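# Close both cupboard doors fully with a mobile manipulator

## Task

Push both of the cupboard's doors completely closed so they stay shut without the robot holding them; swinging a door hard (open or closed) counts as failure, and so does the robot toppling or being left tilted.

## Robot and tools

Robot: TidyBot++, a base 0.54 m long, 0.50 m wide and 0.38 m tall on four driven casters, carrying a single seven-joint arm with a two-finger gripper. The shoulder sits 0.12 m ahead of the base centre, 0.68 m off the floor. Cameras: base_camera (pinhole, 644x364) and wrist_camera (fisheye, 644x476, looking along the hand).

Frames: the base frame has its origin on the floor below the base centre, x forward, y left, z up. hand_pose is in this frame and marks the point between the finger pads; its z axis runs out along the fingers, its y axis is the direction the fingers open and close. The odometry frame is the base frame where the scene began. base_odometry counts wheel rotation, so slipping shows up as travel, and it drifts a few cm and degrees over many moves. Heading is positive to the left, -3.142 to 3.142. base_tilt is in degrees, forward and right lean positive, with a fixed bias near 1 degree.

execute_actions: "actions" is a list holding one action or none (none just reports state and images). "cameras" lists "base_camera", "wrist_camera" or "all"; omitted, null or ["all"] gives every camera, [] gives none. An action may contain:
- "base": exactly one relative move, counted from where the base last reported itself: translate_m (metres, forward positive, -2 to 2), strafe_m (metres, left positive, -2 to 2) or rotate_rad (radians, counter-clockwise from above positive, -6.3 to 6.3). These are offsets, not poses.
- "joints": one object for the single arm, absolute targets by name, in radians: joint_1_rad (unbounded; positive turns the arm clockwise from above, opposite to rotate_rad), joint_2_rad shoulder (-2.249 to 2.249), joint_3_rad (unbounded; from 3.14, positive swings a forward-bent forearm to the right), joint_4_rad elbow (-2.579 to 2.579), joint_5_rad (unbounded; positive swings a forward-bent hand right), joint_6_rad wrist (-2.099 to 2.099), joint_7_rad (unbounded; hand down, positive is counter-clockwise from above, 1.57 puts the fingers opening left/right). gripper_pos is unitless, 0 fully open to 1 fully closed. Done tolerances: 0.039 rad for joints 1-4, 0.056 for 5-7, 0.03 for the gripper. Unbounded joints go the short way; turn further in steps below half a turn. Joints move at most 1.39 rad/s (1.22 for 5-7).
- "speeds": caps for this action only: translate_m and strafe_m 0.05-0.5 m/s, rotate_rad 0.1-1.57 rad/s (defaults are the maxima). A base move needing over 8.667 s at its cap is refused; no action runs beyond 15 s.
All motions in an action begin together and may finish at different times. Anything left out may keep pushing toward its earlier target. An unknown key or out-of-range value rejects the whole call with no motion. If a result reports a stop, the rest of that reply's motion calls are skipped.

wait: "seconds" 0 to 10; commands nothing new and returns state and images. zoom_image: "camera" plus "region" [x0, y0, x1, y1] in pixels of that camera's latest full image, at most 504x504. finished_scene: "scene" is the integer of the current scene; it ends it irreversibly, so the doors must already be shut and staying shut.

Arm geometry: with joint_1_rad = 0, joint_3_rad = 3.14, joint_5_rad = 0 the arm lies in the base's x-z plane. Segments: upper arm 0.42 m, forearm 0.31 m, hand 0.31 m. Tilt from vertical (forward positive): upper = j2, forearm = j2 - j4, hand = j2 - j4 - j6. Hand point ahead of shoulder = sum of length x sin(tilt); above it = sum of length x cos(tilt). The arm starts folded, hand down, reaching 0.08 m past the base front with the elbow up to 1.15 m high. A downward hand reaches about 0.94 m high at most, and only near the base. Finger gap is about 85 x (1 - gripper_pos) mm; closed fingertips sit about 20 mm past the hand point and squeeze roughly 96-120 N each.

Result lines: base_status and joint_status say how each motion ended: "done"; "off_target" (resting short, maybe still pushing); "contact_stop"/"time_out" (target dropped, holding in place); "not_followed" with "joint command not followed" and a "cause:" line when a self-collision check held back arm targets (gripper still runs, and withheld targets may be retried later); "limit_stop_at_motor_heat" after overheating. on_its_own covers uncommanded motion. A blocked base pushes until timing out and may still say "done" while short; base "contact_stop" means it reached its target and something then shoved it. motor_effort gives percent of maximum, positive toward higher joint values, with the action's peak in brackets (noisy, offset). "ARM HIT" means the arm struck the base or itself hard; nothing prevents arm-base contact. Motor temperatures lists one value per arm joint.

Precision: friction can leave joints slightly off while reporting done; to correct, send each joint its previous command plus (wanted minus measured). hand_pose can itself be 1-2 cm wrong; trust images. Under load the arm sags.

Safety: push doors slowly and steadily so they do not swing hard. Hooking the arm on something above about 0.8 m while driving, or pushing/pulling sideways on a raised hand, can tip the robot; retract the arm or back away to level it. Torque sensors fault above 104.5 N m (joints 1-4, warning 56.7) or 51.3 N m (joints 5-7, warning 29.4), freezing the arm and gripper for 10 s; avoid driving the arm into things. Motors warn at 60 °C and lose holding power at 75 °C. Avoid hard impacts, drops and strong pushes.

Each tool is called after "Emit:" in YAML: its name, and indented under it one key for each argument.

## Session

Emit:
execute_actions:
  actions: []

Scene clock: 0.00 s.
Motor temperatures (°C, as the motors report them): [35 33 29 32 35 39 38]
base_odometry: x=+0.000 y=+0.000 heading=+0.000 (m, m, rad; odometry frame)
base_tilt: forward=-0.2 right=-0.5 (deg)
base_status: not commanded
joint_positions: joint_1_rad=-0.042 joint_2_rad=-0.350 joint_3_rad=+3.114 joint_4_rad=-2.562 joint_5_rad=+0.040 joint_6_rad=-0.889 joint_7_rad=+1.568 gripper_pos=+0.000
joint_status: not commanded
motor_effort: joint_1_rad=+0 joint_2_rad=+0 joint_3_rad=+1 joint_4_rad=+11 joint_5_rad=+1 joint_6_rad=+0 joint_7_rad=+0 (%)
hand_pose: x=+0.2396 y=-0.0010 z=+0.5782 quat_wxyz=(+0.020, +0.999, +0.045, +0.021) (m; base frame)
pictures: base_camera, wrist_camera
Images, in order (width x height): base_camera 644x364, wrist_camera 644x476.

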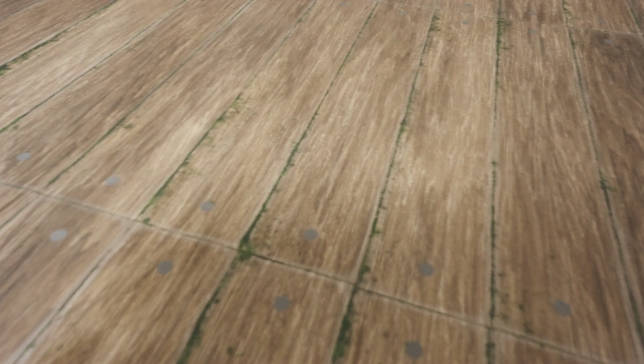

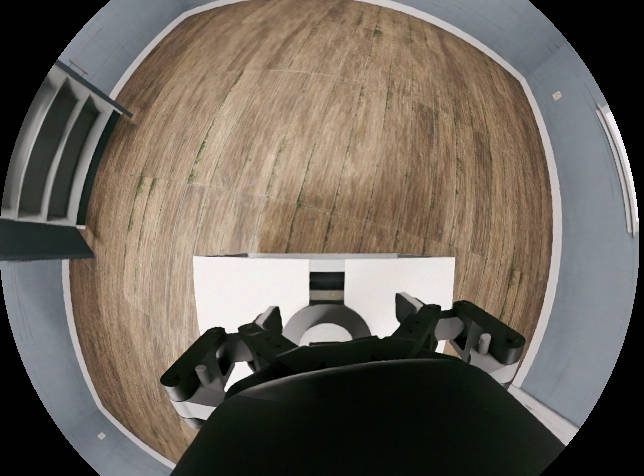

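Emit:
execute_actions:
  actions:
    - {"base":{"rotate_rad":1.27},"joints":{"joint_1_rad":0,"joint_3_rad":3.14,"joint_5_rad":0,"joint_6_rad":0.4,"gripper_pos":1}}

Emit:
zoom_image:
  camera: "wrist_camera"
  region: [120,80,520,340]

Scene clock: 7.93 s.
Motor temperatures (°C, as the motors report them): [35 33 29 32 35 39 38]
base_odometry: x=+0.000 y=+0.000 heading=+1.269 (m, m, rad; odometry frame)
base_tilt: forward=-0.2 right=-0.5 (deg)
base_status: done
joint_positions: joint_1_rad=-0.017 joint_2_rad=-0.350 joint_3_rad=+3.126 joint_4_rad=-2.560 joint_5_rad=+0.037 joint_6_rad=+0.394 joint_7_rad=+1.568 gripper_pos=+0.999
joint_status: all done
motor_effort: joint_1_rad=-1(1) joint_2_rad=-6(7) joint_3_rad=+1(1) joint_4_rad=+19(18) joint_5_rad=+0(1) joint_6_rad=+10(11) joint_7_rad=+0(0) (%)
hand_pose: x=+0.5282 y=+0.0195 z=+0.8138 quat_wxyz=(-0.004, +0.788, +0.031, +0.615) (m; base frame)
pictures: base_camera, wrist_camera
Images, in order (width x height): base_camera 644x364, wrist_camera 644x476.

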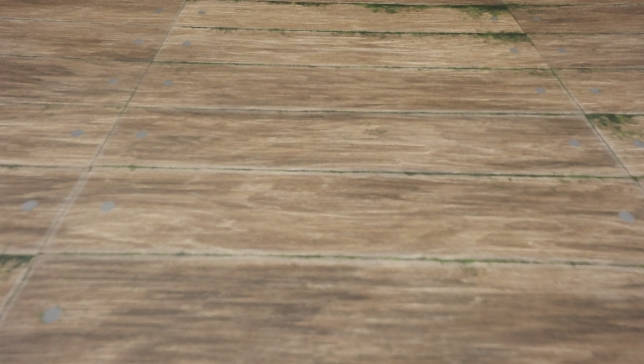

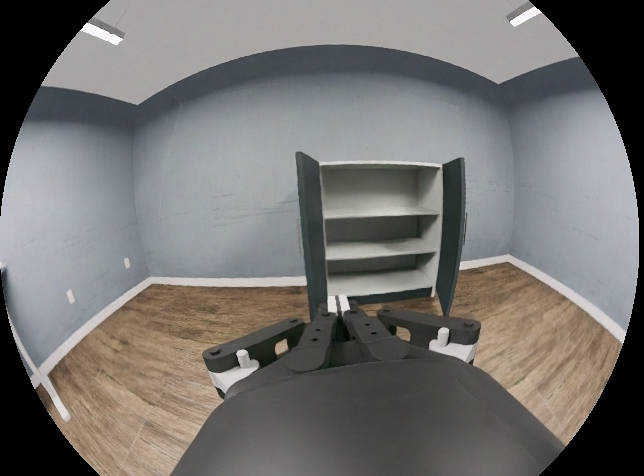

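Region (120, 80, 520, 340) of wrist_camera's 644x476 image, scaled by 1.260; it fills the top 328 rows of this view, and the rest is white.

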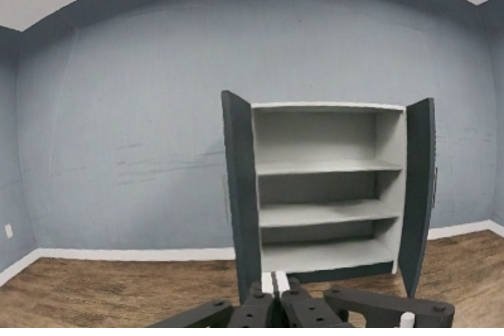

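Emit:
zoom_image:
  camera: "wrist_camera"
  region: [285,140,345,200]

Emit:
zoom_image:
  camera: "wrist_camera"
  region: [425,140,485,200]

Region (285, 140, 345, 200) of wrist_camera's 644x476 image, scaled by 8.400.

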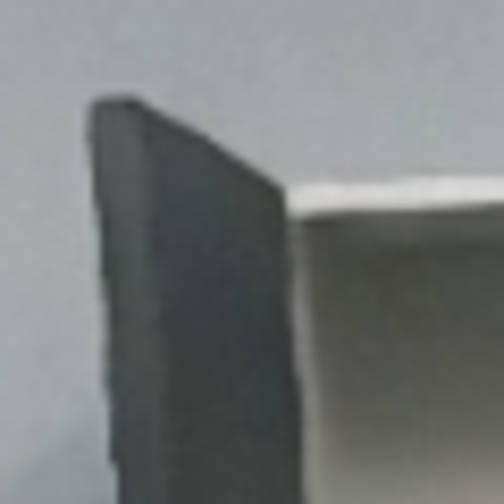

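Region (425, 140, 485, 200) of wrist_camera's 644x476 image, scaled by 8.400.

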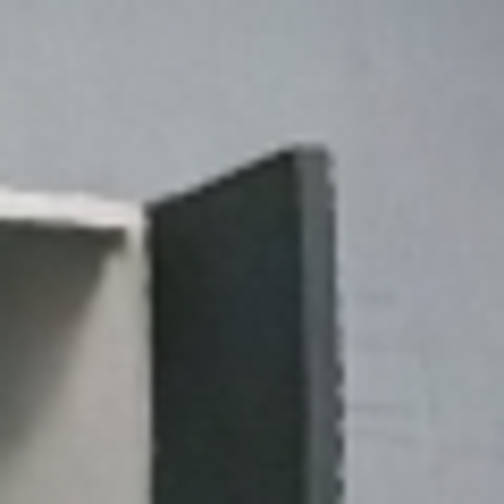

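Emit:
execute_actions:
  actions:
    - {"base":{"strafe_m":0.52},"joints":{"joint_1_rad":0.4,"joint_2_rad":0.2,"joint_4_rad":-2.0,"joint_6_rad":0.6}}
  cameras: []

Emit:
execute_actions:
  actions:
    - {"base":{"translate_m":0.6}}

Scene clock: 21.33 s.
Motor temperatures (°C, as the motors report them): [35 33 29 32 35 39 38]
base_odometry: x=-0.497 y=+0.154 heading=+1.270 (m, m, rad; odometry frame)
base_tilt: forward=-0.2 right=-0.5 (deg)
base_status: done
joint_positions: joint_1_rad=+0.384 joint_2_rad=+0.179 joint_3_rad=+3.132 joint_4_rad=-2.012 joint_5_rad=+0.035 joint_6_rad=+0.572 joint_7_rad=+1.568 gripper_pos=+0.999
joint_status: all done
motor_effort: joint_1_rad=+0(2) joint_2_rad=-26(27) joint_3_rad=+0(1) joint_4_rad=+19(20) joint_5_rad=+0(1) joint_6_rad=+11(12) joint_7_rad=+0(0) (%)
hand_pose: x=+0.7183 y=-0.2288 z=+0.8984 quat_wxyz=(+0.130, +0.714, -0.120, +0.678) (m; base frame)
pictures: none
No camera images: the call's "cameras" was empty. Leave "cameras" out to get every camera's image.

Scene clock: 23.90 s.
Motor temperatures (°C, as the motors report them): [35 33 29 32 35 39 38]
base_odometry: x=-0.320 y=+0.727 heading=+1.271 (m, m, rad; odometry frame)
base_tilt: forward=-0.2 right=-0.5 (deg)
base_status: done
joint_positions: joint_1_rad=+0.386 joint_2_rad=+0.182 joint_3_rad=+3.133 joint_4_rad=-2.009 joint_5_rad=+0.035 joint_6_rad=+0.574 joint_7_rad=+1.568 gripper_pos=+0.999
joint_status: not commanded
motor_effort: joint_1_rad=-1(1) joint_2_rad=-26(28) joint_3_rad=+0(0) joint_4_rad=+19(20) joint_5_rad=+0(0) joint_6_rad=+11(11) joint_7_rad=+0(0) (%)
hand_pose: x=+0.7191 y=-0.2305 z=+0.8986 quat_wxyz=(+0.131, +0.713, -0.121, +0.678) (m; base frame)
pictures: base_camera, wrist_camera
Images, in order (width x height): base_camera 644x364, wrist_camera 644x476.

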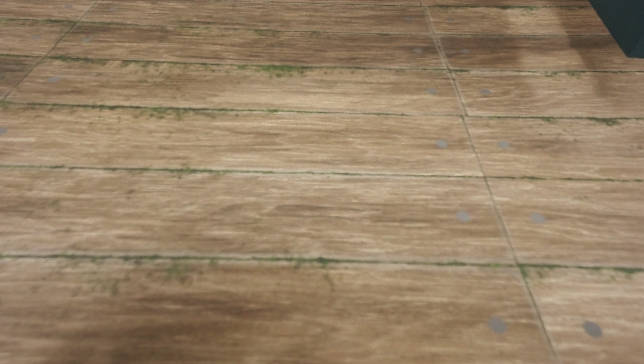

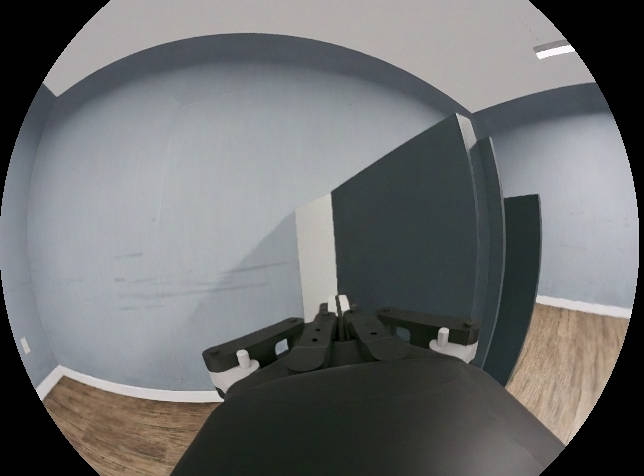

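Emit:
execute_actions:
  actions:
    - {"base":{"translate_m":0.1}}
  cameras: []

Emit:
execute_actions:
  actions:
    - {"base":{"strafe_m":-0.42},"speeds":{"strafe_m":0.07}}

Emit:
execute_actions:
  actions:
    - {"base":{"translate_m":0.16},"speeds":{"translate_m":0.06}}

Scene clock: 36.53 s.
Motor temperatures (°C, as the motors report them): [35 33 29 32 35 39 38]
base_odometry: x=-0.290 y=+0.823 heading=+1.271 (m, m, rad; odometry frame)
base_tilt: forward=-0.2 right=-0.5 (deg)
base_status: done
joint_positions: joint_1_rad=+0.387 joint_2_rad=+0.188 joint_3_rad=+3.133 joint_4_rad=-2.007 joint_5_rad=+0.035 joint_6_rad=+0.575 joint_7_rad=+1.568 gripper_pos=+0.999
joint_status: not commanded
motor_effort: joint_1_rad=+0(1) joint_2_rad=-26(29) joint_3_rad=+0(1) joint_4_rad=+18(20) joint_5_rad=-1(0) joint_6_rad=+11(11) joint_7_rad=+0(0) (%)
hand_pose: x=+0.7203 y=-0.2318 z=+0.8962 quat_wxyz=(+0.131, +0.714, -0.121, +0.677) (m; base frame)
pictures: none
No camera images: the call's "cameras" was empty. Leave "cameras" out to get every camera's image.

Scene clock: 43.03 s.
Motor temperatures (°C, as the motors report them): [35 33 29 32 35 39 38]
base_odometry: x=+0.111 y=+0.699 heading=+1.271 (m, m, rad; odometry frame)
base_tilt: forward=-0.2 right=-0.5 (deg)
base_status: done
joint_positions: joint_1_rad=+0.391 joint_2_rad=+0.188 joint_3_rad=+3.134 joint_4_rad=-2.007 joint_5_rad=+0.035 joint_6_rad=+0.575 joint_7_rad=+1.568 gripper_pos=+0.999
joint_status: not commanded
motor_effort: joint_1_rad=+0(3) joint_2_rad=-26(28) joint_3_rad=+1(4) joint_4_rad=+19(21) joint_5_rad=+0(1) joint_6_rad=+10(11) joint_7_rad=+0(0) (%)
hand_pose: x=+0.7192 y=-0.2347 z=+0.8962 quat_wxyz=(+0.133, +0.714, -0.123, +0.677) (m; base frame)
pictures: base_camera, wrist_camera
Images, in order (width x height): base_camera 644x364, wrist_camera 644x476.

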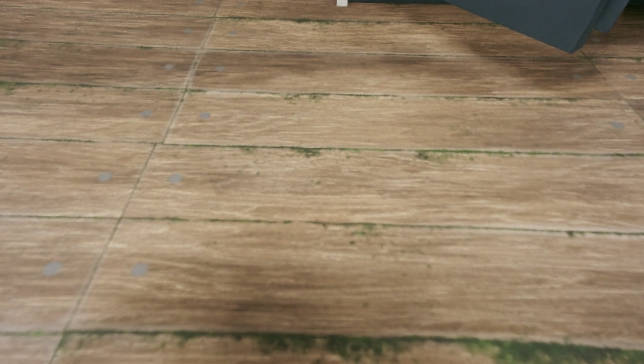

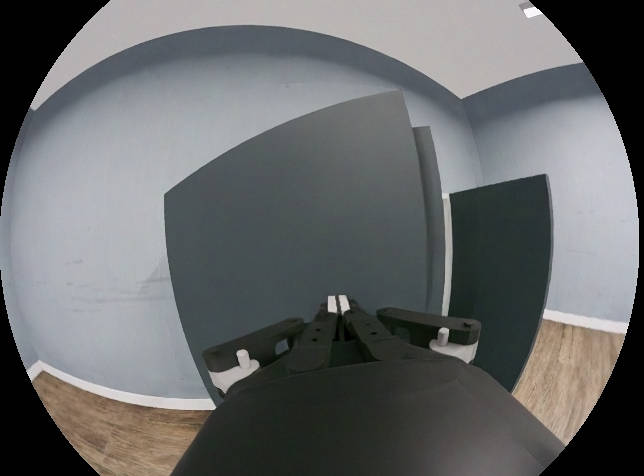

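Scene clock: 46.20 s.
Motor temperatures (°C, as the motors report them): [35 33 29 32 35 39 38]
base_odometry: x=+0.159 y=+0.852 heading=+1.271 (m, m, rad; odometry frame)
base_tilt: forward=-0.2 right=-0.5 (deg)
base_status: done
joint_positions: joint_1_rad=+0.392 joint_2_rad=+0.188 joint_3_rad=+3.134 joint_4_rad=-2.007 joint_5_rad=+0.035 joint_6_rad=+0.576 joint_7_rad=+1.568 gripper_pos=+0.999
joint_status: not commanded
motor_effort: joint_1_rad=+0(2) joint_2_rad=-27(29) joint_3_rad=+0(1) joint_4_rad=+20(20) joint_5_rad=-1(1) joint_6_rad=+11(11) joint_7_rad=+0(0) (%)
hand_pose: x=+0.7192 y=-0.2350 z=+0.8965 quat_wxyz=(+0.133, +0.713, -0.123, +0.677) (m; base frame)
pictures: base_camera, wrist_camera
Images, in order (width x height): base_camera 644x364, wrist_camera 644x476.

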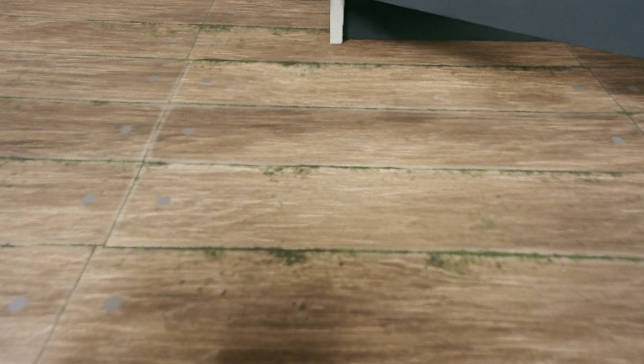

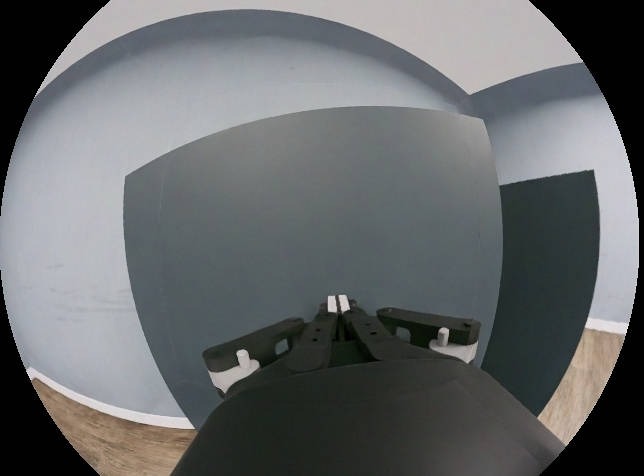

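Emit:
execute_actions:
  actions:
    - {"base":{"strafe_m":-0.08},"speeds":{"strafe_m":0.1}}
  cameras: []

Emit:
execute_actions:
  actions:
    - {"base":{"translate_m":0.08},"speeds":{"translate_m":0.05}}

Emit:
execute_actions:
  actions:
    - {"base":{"translate_m":-0.5}}
  cameras: []

Emit:
execute_actions:
  actions:
    - {"base":{"strafe_m":-0.8},"joints":{"joint_1_rad":0.0,"joint_2_rad":0.1,"joint_4_rad":-2.1}}

Scene clock: 63.67 s.
Motor temperatures (°C, as the motors report them): [35 34 29 32 35 39 38]
base_odometry: x=+0.235 y=+0.828 heading=+1.271 (m, m, rad; odometry frame)
base_tilt: forward=-0.2 right=-0.5 (deg)
base_status: done
joint_positions: joint_1_rad=+0.394 joint_2_rad=+0.188 joint_3_rad=+3.135 joint_4_rad=-2.007 joint_5_rad=+0.034 joint_6_rad=+0.577 joint_7_rad=+1.568 gripper_pos=+0.999
joint_status: not commanded
motor_effort: joint_1_rad=-1(3) joint_2_rad=-27(29) joint_3_rad=+0(3) joint_4_rad=+19(21) joint_5_rad=+0(1) joint_6_rad=+11(11) joint_7_rad=+0(0) (%)
hand_pose: x=+0.7185 y=-0.2370 z=+0.8967 quat_wxyz=(+0.134, +0.713, -0.124, +0.677) (m; base frame)
pictures: none
No camera images: the call's "cameras" was empty. Leave "cameras" out to get every camera's image.

Scene clock: 65.73 s.
Motor temperatures (°C, as the motors report them): [35 34 29 32 35 39 38]
base_odometry: x=+0.259 y=+0.905 heading=+1.271 (m, m, rad; odometry frame)
base_tilt: forward=-0.2 right=-0.5 (deg)
base_status: done
joint_positions: joint_1_rad=+0.394 joint_2_rad=+0.188 joint_3_rad=+3.135 joint_4_rad=-2.007 joint_5_rad=+0.034 joint_6_rad=+0.577 joint_7_rad=+1.568 gripper_pos=+0.999
joint_status: not commanded
motor_effort: joint_1_rad=+0(2) joint_2_rad=-27(29) joint_3_rad=+0(1) joint_4_rad=+19(21) joint_5_rad=+0(0) joint_6_rad=+11(11) joint_7_rad=+0(0) (%)
hand_pose: x=+0.7184 y=-0.2372 z=+0.8967 quat_wxyz=(+0.134, +0.713, -0.124, +0.677) (m; base frame)
pictures: base_camera, wrist_camera
Images, in order (width x height): base_camera 644x364, wrist_camera 644x476.

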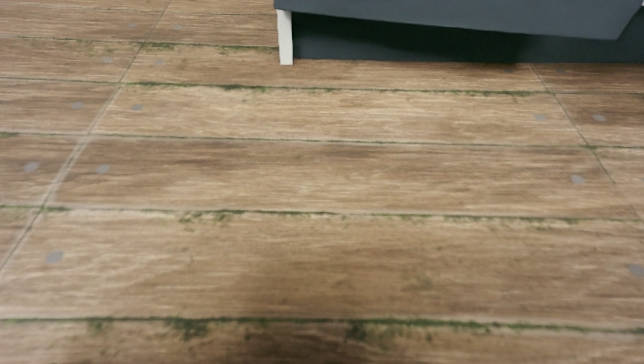

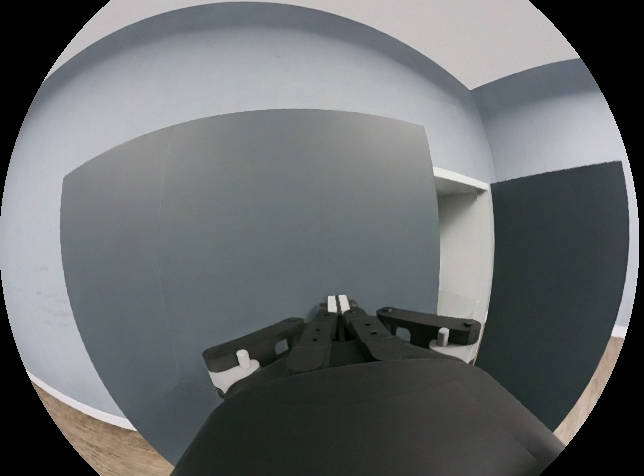

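Scene clock: 68.20 s.
Motor temperatures (°C, as the motors report them): [35 34 29 32 35 39 38]
base_odometry: x=+0.111 y=+0.427 heading=+1.271 (m, m, rad; odometry frame)
base_tilt: forward=-0.2 right=-0.5 (deg)
base_status: done
joint_positions: joint_1_rad=+0.395 joint_2_rad=+0.192 joint_3_rad=+3.135 joint_4_rad=-2.006 joint_5_rad=+0.033 joint_6_rad=+0.577 joint_7_rad=+1.568 gripper_pos=+0.999
joint_status: not commanded
motor_effort: joint_1_rad=+0(2) joint_2_rad=-27(32) joint_3_rad=+0(1) joint_4_rad=+19(20) joint_5_rad=+0(0) joint_6_rad=+11(12) joint_7_rad=+0(0) (%)
hand_pose: x=+0.7189 y=-0.2386 z=+0.8952 quat_wxyz=(+0.135, +0.713, -0.126, +0.676) (m; base frame)
pictures: none
No camera images: the call's "cameras" was empty. Leave "cameras" out to get every camera's image.

Scene clock: 71.17 s.
Motor temperatures (°C, as the motors report them): [35 34 29 32 35 39 38]
base_odometry: x=+0.876 y=+0.190 heading=+1.271 (m, m, rad; odometry frame)
base_tilt: forward=-0.2 right=-0.5 (deg)
base_status: done
joint_positions: joint_1_rad=+0.012 joint_2_rad=+0.126 joint_3_rad=+3.135 joint_4_rad=-2.086 joint_5_rad=+0.033 joint_6_rad=+0.577 joint_7_rad=+1.568 gripper_pos=+0.999
joint_status: all done
motor_effort: joint_1_rad=+0(4) joint_2_rad=-24(28) joint_3_rad=+0(3) joint_4_rad=+19(21) joint_5_rad=+0(1) joint_6_rad=+11(11) joint_7_rad=+0(0) (%)
hand_pose: x=+0.7342 y=+0.0035 z=+0.8915 quat_wxyz=(+0.003, +0.729, +0.013, +0.684) (m; base frame)
pictures: base_camera, wrist_camera
Images, in order (width x height): base_camera 644x364, wrist_camera 644x476.

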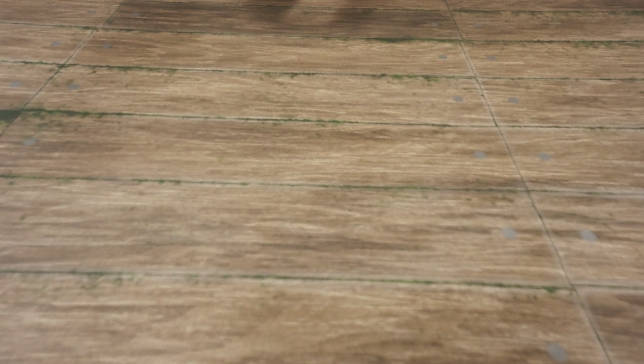

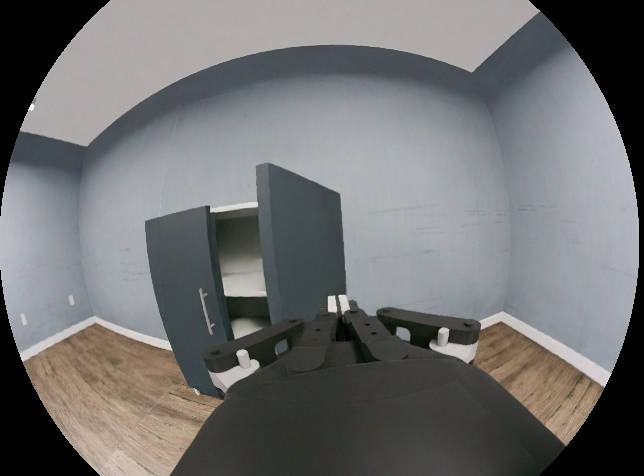

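Emit:
execute_actions:
  actions:
    - {"base":{"translate_m":0.22},"speeds":{"translate_m":0.12}}
  cameras: []

Emit:
execute_actions:
  actions:
    - {"base":{"strafe_m":0.21},"speeds":{"strafe_m":0.07}}

Emit:
execute_actions:
  actions:
    - {"base":{"translate_m":0.22},"speeds":{"translate_m":0.055}}

Scene clock: 81.83 s.
Motor temperatures (°C, as the motors report them): [35 34 29 32 35 39 38]
base_odometry: x=+0.941 y=+0.401 heading=+1.271 (m, m, rad; odometry frame)
base_tilt: forward=-0.2 right=-0.5 (deg)
base_status: done
joint_positions: joint_1_rad=+0.012 joint_2_rad=+0.118 joint_3_rad=+3.135 joint_4_rad=-2.089 joint_5_rad=+0.033 joint_6_rad=+0.577 joint_7_rad=+1.568 gripper_pos=+0.999
joint_status: not commanded
motor_effort: joint_1_rad=+0(1) joint_2_rad=-24(27) joint_3_rad=+0(0) joint_4_rad=+19(20) joint_5_rad=+0(0) joint_6_rad=+11(11) joint_7_rad=+0(0) (%)
hand_pose: x=+0.7321 y=+0.0035 z=+0.8940 quat_wxyz=(+0.003, +0.728, +0.013, +0.686) (m; base frame)
pictures: none
No camera images: the call's "cameras" was empty. Leave "cameras" out to get every camera's image.

Scene clock: 85.33 s.
Motor temperatures (°C, as the motors report them): [35 34 29 32 35 39 38]
base_odometry: x=+0.740 y=+0.463 heading=+1.270 (m, m, rad; odometry frame)
base_tilt: forward=-0.2 right=-0.5 (deg)
base_status: done
joint_positions: joint_1_rad=+0.008 joint_2_rad=+0.118 joint_3_rad=+3.137 joint_4_rad=-2.089 joint_5_rad=+0.031 joint_6_rad=+0.577 joint_7_rad=+1.568 gripper_pos=+0.999
joint_status: not commanded
motor_effort: joint_1_rad=+0(3) joint_2_rad=-24(24) joint_3_rad=+0(2) joint_4_rad=+19(19) joint_5_rad=+0(1) joint_6_rad=+11(11) joint_7_rad=+0(0) (%)
hand_pose: x=+0.7321 y=+0.0044 z=+0.8940 quat_wxyz=(+0.003, +0.728, +0.013, +0.686) (m; base frame)
pictures: base_camera, wrist_camera
Images, in order (width x height): base_camera 644x364, wrist_camera 644x476.

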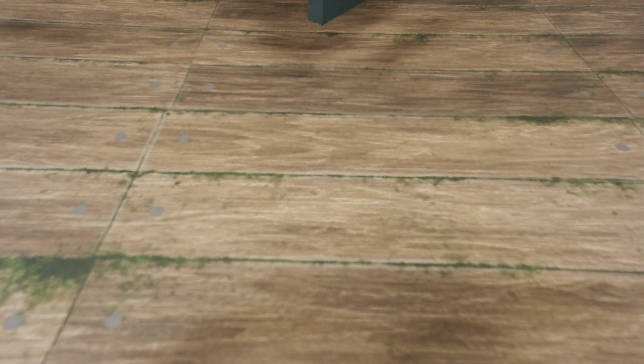

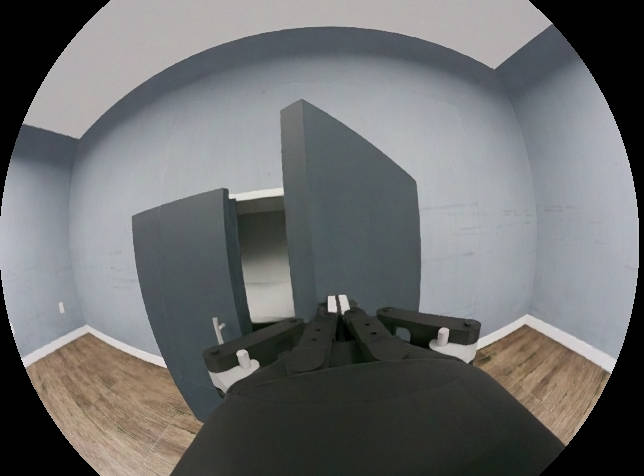

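Scene clock: 89.80 s.
Motor temperatures (°C, as the motors report them): [35 34 29 32 35 39 38]
base_odometry: x=+0.805 y=+0.673 heading=+1.271 (m, m, rad; odometry frame)
base_tilt: forward=-0.2 right=-0.5 (deg)
base_status: done
joint_positions: joint_1_rad=+0.008 joint_2_rad=+0.116 joint_3_rad=+3.137 joint_4_rad=-2.091 joint_5_rad=+0.031 joint_6_rad=+0.578 joint_7_rad=+1.568 gripper_pos=+0.999
joint_status: not commanded
motor_effort: joint_1_rad=-1(2) joint_2_rad=-23(26) joint_3_rad=+1(1) joint_4_rad=+19(21) joint_5_rad=+0(0) joint_6_rad=+11(11) joint_7_rad=+0(0) (%)
hand_pose: x=+0.7312 y=+0.0044 z=+0.8947 quat_wxyz=(+0.003, +0.727, +0.013, +0.686) (m; base frame)
pictures: base_camera, wrist_camera
Images, in order (width x height): base_camera 644x364, wrist_camera 644x476.

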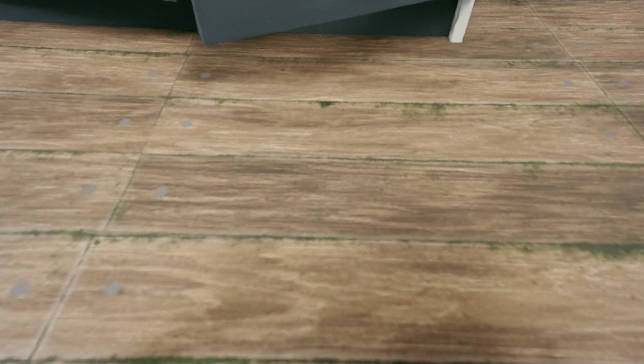

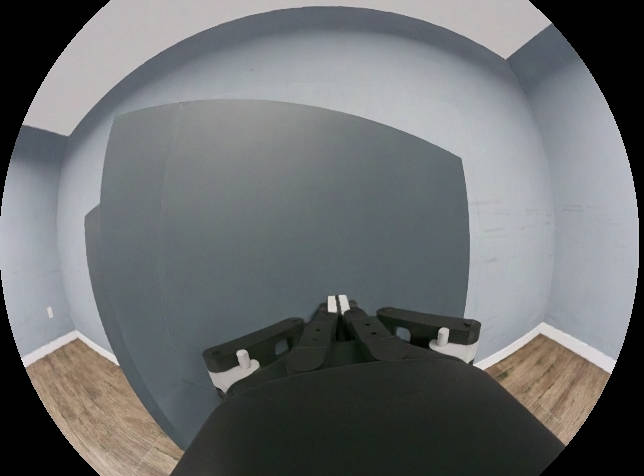

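Emit:
execute_actions:
  actions:
    - {"base":{"strafe_m":0.1},"speeds":{"strafe_m":0.1}}
  cameras: []

Emit:
execute_actions:
  actions:
    - {"base":{"translate_m":0.1},"speeds":{"translate_m":0.05}}

Scene clock: 96.60 s.
Motor temperatures (°C, as the motors report them): [35 34 29 32 35 39 38]
base_odometry: x=+0.710 y=+0.703 heading=+1.271 (m, m, rad; odometry frame)
base_tilt: forward=-0.2 right=-0.5 (deg)
base_status: done
joint_positions: joint_1_rad=+0.006 joint_2_rad=+0.116 joint_3_rad=+3.140 joint_4_rad=-2.092 joint_5_rad=+0.029 joint_6_rad=+0.578 joint_7_rad=+1.568 gripper_pos=+0.999
joint_status: not commanded
motor_effort: joint_1_rad=+0(5) joint_2_rad=-24(24) joint_3_rad=+1(3) joint_4_rad=+19(20) joint_5_rad=+0(2) joint_6_rad=+11(11) joint_7_rad=+0(0) (%)
hand_pose: x=+0.7311 y=+0.0038 z=+0.8945 quat_wxyz=(+0.003, +0.728, +0.011, +0.686) (m; base frame)
pictures: none
No camera images: the call's "cameras" was empty. Leave "cameras" out to get every camera's image.

Scene clock: 99.07 s.
Motor temperatures (°C, as the motors report them): [35 34 29 32 35 39 38]
base_odometry: x=+0.739 y=+0.799 heading=+1.271 (m, m, rad; odometry frame)
base_tilt: forward=-0.2 right=-0.5 (deg)
base_status: done
joint_positions: joint_1_rad=+0.006 joint_2_rad=+0.113 joint_3_rad=+3.140 joint_4_rad=-2.094 joint_5_rad=+0.029 joint_6_rad=+0.578 joint_7_rad=+1.568 gripper_pos=+0.999
joint_status: not commanded
motor_effort: joint_1_rad=+0(2) joint_2_rad=-23(26) joint_3_rad=+1(1) joint_4_rad=+19(21) joint_5_rad=+0(0) joint_6_rad=+10(12) joint_7_rad=+0(0) (%)
hand_pose: x=+0.7300 y=+0.0038 z=+0.8955 quat_wxyz=(+0.003, +0.727, +0.011, +0.686) (m; base frame)
pictures: base_camera, wrist_camera
Images, in order (width x height): base_camera 644x364, wrist_camera 644x476.

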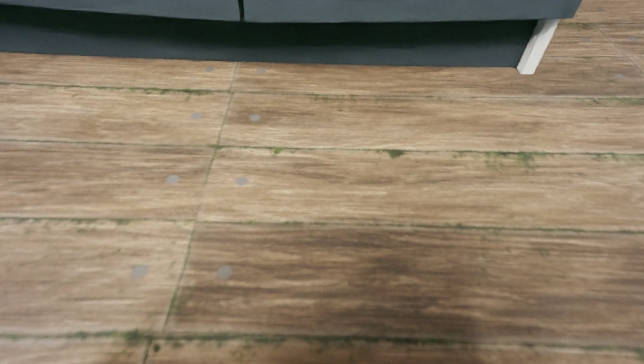

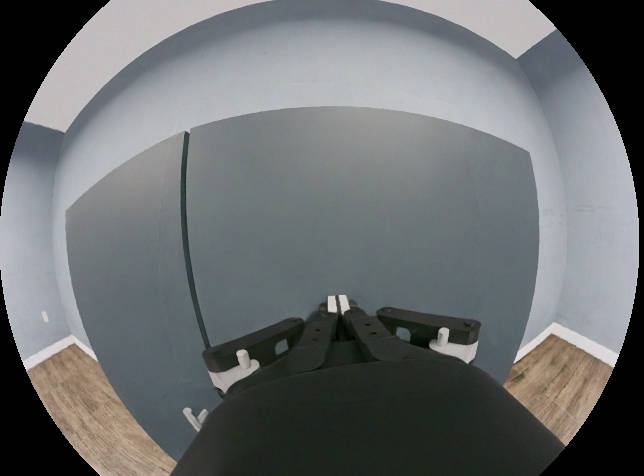

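Emit:
execute_actions:
  actions:
    - {"base":{"translate_m":0.035},"speeds":{"translate_m":0.05}}

Emit:
execute_actions:
  actions:
    - {"base":{"translate_m":-0.04}}
  cameras: []

Emit:
execute_actions:
  actions:
    - {"base":{"strafe_m":0.2}}
  cameras: []

Emit:
execute_actions:
  actions:
    - {"base":{"translate_m":0.05},"speeds":{"translate_m":0.05}}

Scene clock: 107.13 s.
Motor temperatures (°C, as the motors report them): [35 34 29 32 35 39 38]
base_odometry: x=+0.749 y=+0.832 heading=+1.271 (m, m, rad; odometry frame)
base_tilt: forward=-0.2 right=-0.5 (deg)
base_status: done
joint_positions: joint_1_rad=+0.005 joint_2_rad=+0.085 joint_3_rad=+3.140 joint_4_rad=-2.122 joint_5_rad=+0.029 joint_6_rad=+0.579 joint_7_rad=+1.568 gripper_pos=+0.999
joint_status: not commanded
motor_effort: joint_1_rad=+0(2) joint_2_rad=-18(25) joint_3_rad=+1(2) joint_4_rad=+23(27) joint_5_rad=-1(1) joint_6_rad=+11(14) joint_7_rad=+0(0) (%)
hand_pose: x=+0.7182 y=+0.0039 z=+0.8964 quat_wxyz=(+0.003, +0.727, +0.012, +0.686) (m; base frame)
pictures: base_camera, wrist_camera
Images, in order (width x height): base_camera 644x364, wrist_camera 644x476.

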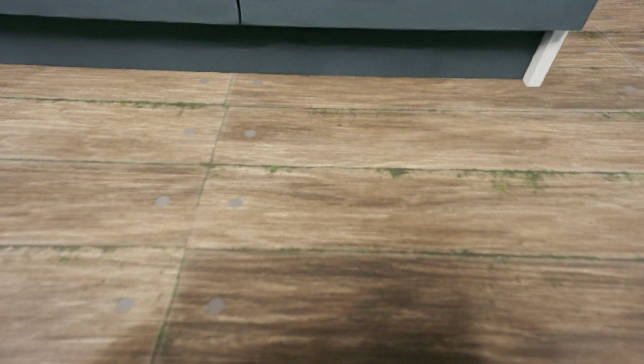

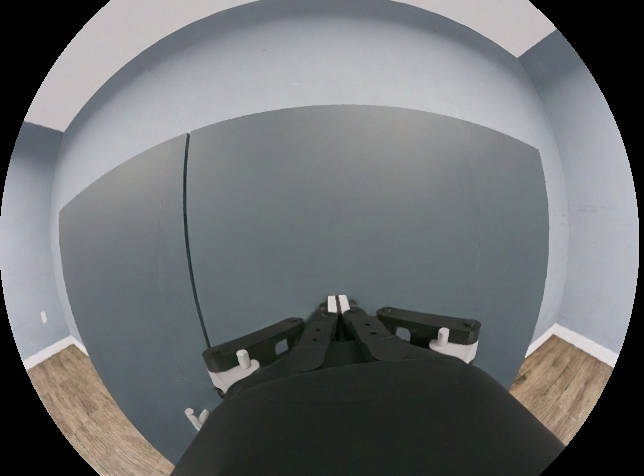

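Scene clock: 108.07 s.
Motor temperatures (°C, as the motors report them): [35 34 29 32 35 39 38]
base_odometry: x=+0.737 y=+0.794 heading=+1.271 (m, m, rad; odometry frame)
base_tilt: forward=-0.2 right=-0.5 (deg)
base_status: done
joint_positions: joint_1_rad=+0.005 joint_2_rad=+0.097 joint_3_rad=+3.140 joint_4_rad=-2.100 joint_5_rad=+0.029 joint_6_rad=+0.579 joint_7_rad=+1.568 gripper_pos=+0.999
joint_status: not commanded
motor_effort: joint_1_rad=+0(1) joint_2_rad=-24(26) joint_3_rad=+0(1) joint_4_rad=+19(23) joint_5_rad=+0(0) joint_6_rad=+11(11) joint_7_rad=+0(0) (%)
hand_pose: x=+0.7255 y=+0.0039 z=+0.9015 quat_wxyz=(+0.003, +0.724, +0.012, +0.690) (m; base frame)
pictures: none
No camera images: the call's "cameras" was empty. Leave "cameras" out to get every camera's image.

Scene clock: 109.70 s.
Motor temperatures (°C, as the motors report them): [35 34 29 32 35 39 38]
base_odometry: x=+0.546 y=+0.853 heading=+1.271 (m, m, rad; odometry frame)
base_tilt: forward=-0.2 right=-0.6 (deg)
base_status: done
joint_positions: joint_1_rad=+0.001 joint_2_rad=+0.097 joint_3_rad=+3.139 joint_4_rad=-2.100 joint_5_rad=+0.029 joint_6_rad=+0.579 joint_7_rad=+1.568 gripper_pos=+0.999
joint_status: not commanded
motor_effort: joint_1_rad=+0(3) joint_2_rad=-23(23) joint_3_rad=+0(3) joint_4_rad=+19(19) joint_5_rad=+0(1) joint_6_rad=+11(11) joint_7_rad=+0(0) (%)
hand_pose: x=+0.7254 y=+0.0073 z=+0.9015 quat_wxyz=(+0.001, +0.724, +0.014, +0.690) (m; base frame)
pictures: none
No camera images: the call's "cameras" was empty. Leave "cameras" out to get every camera's image.

Scene clock: 111.10 s.
Motor temperatures (°C, as the motors report them): [35 34 29 32 35 39 38]
base_odometry: x=+0.561 y=+0.900 heading=+1.271 (m, m, rad; odometry frame)
base_tilt: forward=-0.2 right=-0.5 (deg)
base_status: done
joint_positions: joint_1_rad=+0.001 joint_2_rad=+0.032 joint_3_rad=+3.139 joint_4_rad=-2.169 joint_5_rad=+0.029 joint_6_rad=+0.580 joint_7_rad=+1.568 gripper_pos=+0.999
joint_status: not commanded
motor_effort: joint_1_rad=-2(2) joint_2_rad=-7(25) joint_3_rad=+0(1) joint_4_rad=+32(34) joint_5_rad=+0(1) joint_6_rad=+12(14) joint_7_rad=+0(0) (%)
hand_pose: x=+0.6972 y=+0.0073 z=+0.9014 quat_wxyz=(+0.001, +0.725, +0.014, +0.689) (m; base frame)
pictures: base_camera, wrist_camera
Images, in order (width x height): base_camera 644x364, wrist_camera 644x476.

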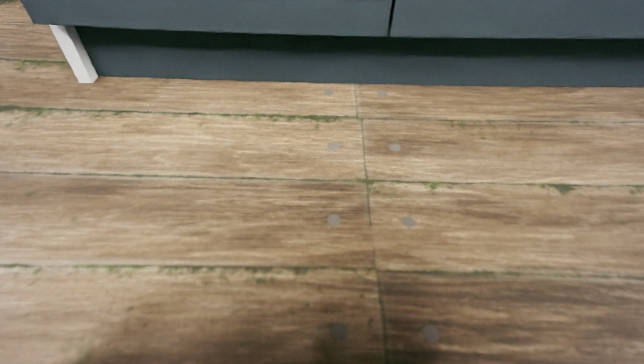

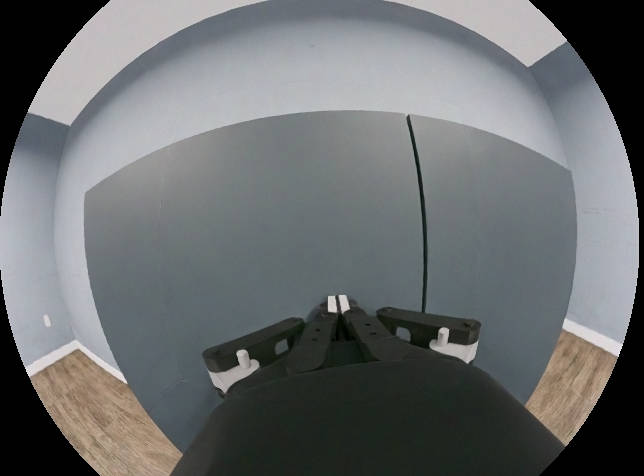

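Emit:
execute_actions:
  actions:
    - {"base":{"translate_m":-0.05},"joints":{"joint_2_rad":-0.1,"joint_4_rad":-1.9,"joint_6_rad":-0.1}}

Emit:
wait:
  seconds: 4

Scene clock: 120.13 s.
Motor temperatures (°C, as the motors report them): [35 34 29 33 35 39 38]
base_odometry: x=+0.546 y=+0.853 heading=+1.270 (m, m, rad; odometry frame)
base_tilt: forward=-0.2 right=-0.5 (deg)
base_status: done
joint_positions: joint_1_rad=+0.001 joint_2_rad=-0.087 joint_3_rad=+3.139 joint_4_rad=-1.907 joint_5_rad=+0.029 joint_6_rad=-0.077 joint_7_rad=+1.568 gripper_pos=+0.999
joint_status: all done
motor_effort: joint_1_rad=+0(3) joint_2_rad=-18(26) joint_3_rad=+1(3) joint_4_rad=+21(31) joint_5_rad=+0(1) joint_6_rad=+10(16) joint_7_rad=+0(0) (%)
hand_pose: x=+0.6820 y=+0.0020 z=+0.9237 quat_wxyz=(+0.008, +0.812, +0.011, +0.583) (m; base frame)
pictures: base_camera, wrist_camera
Images, in order (width x height): base_camera 644x364, wrist_camera 644x476.

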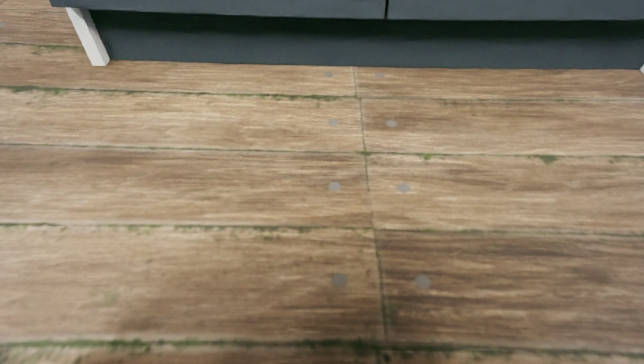

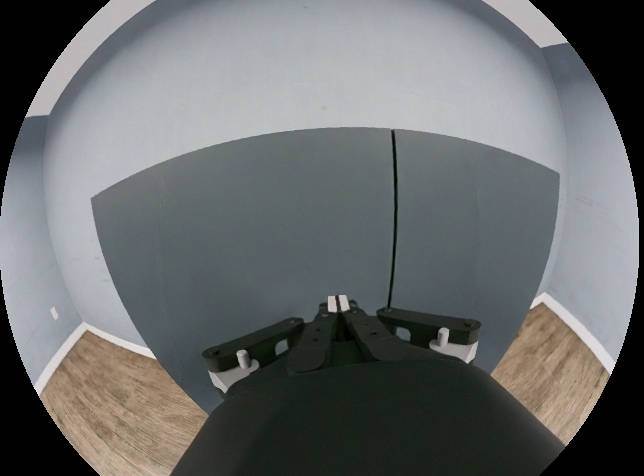

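Scene clock: 124.13 s.
Motor temperatures (°C, as the motors report them): [35 34 29 33 35 39 38]
base_odometry: x=+0.546 y=+0.853 heading=+1.270 (m, m, rad; odometry frame)
base_tilt: forward=-0.2 right=-0.5 (deg)
base_status: done
joint_positions: joint_1_rad=+0.001 joint_2_rad=-0.087 joint_3_rad=+3.139 joint_4_rad=-1.907 joint_5_rad=+0.029 joint_6_rad=-0.077 joint_7_rad=+1.568 gripper_pos=+0.999
joint_status: all done
motor_effort: joint_1_rad=+0(3) joint_2_rad=-18(26) joint_3_rad=+0(3) joint_4_rad=+22(31) joint_5_rad=+0(1) joint_6_rad=+10(16) joint_7_rad=+0(0) (%)
hand_pose: x=+0.6820 y=+0.0020 z=+0.9237 quat_wxyz=(+0.008, +0.812, +0.011, +0.583) (m; base frame)
wait: 4.00 s; at rest by 0.27 s
pictures: base_camera, wrist_camera
Images, in order (width x height): base_camera 644x364, wrist_camera 644x476.

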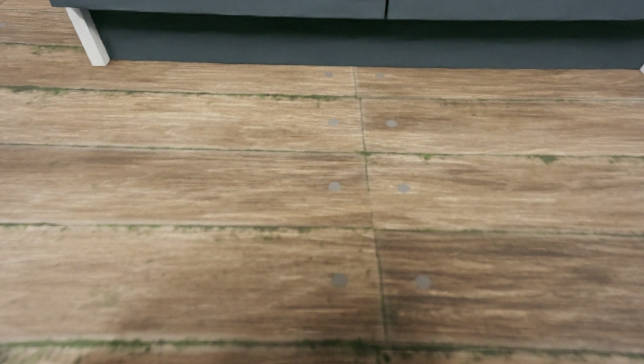

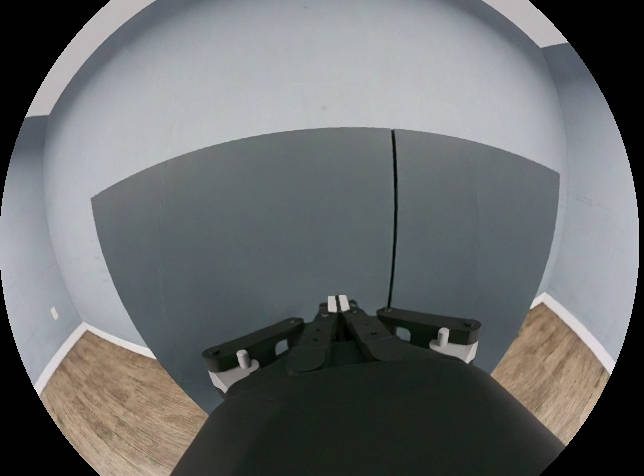

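Emit:
finished_scene:
  scene: 2

The scene is finished: the task was done.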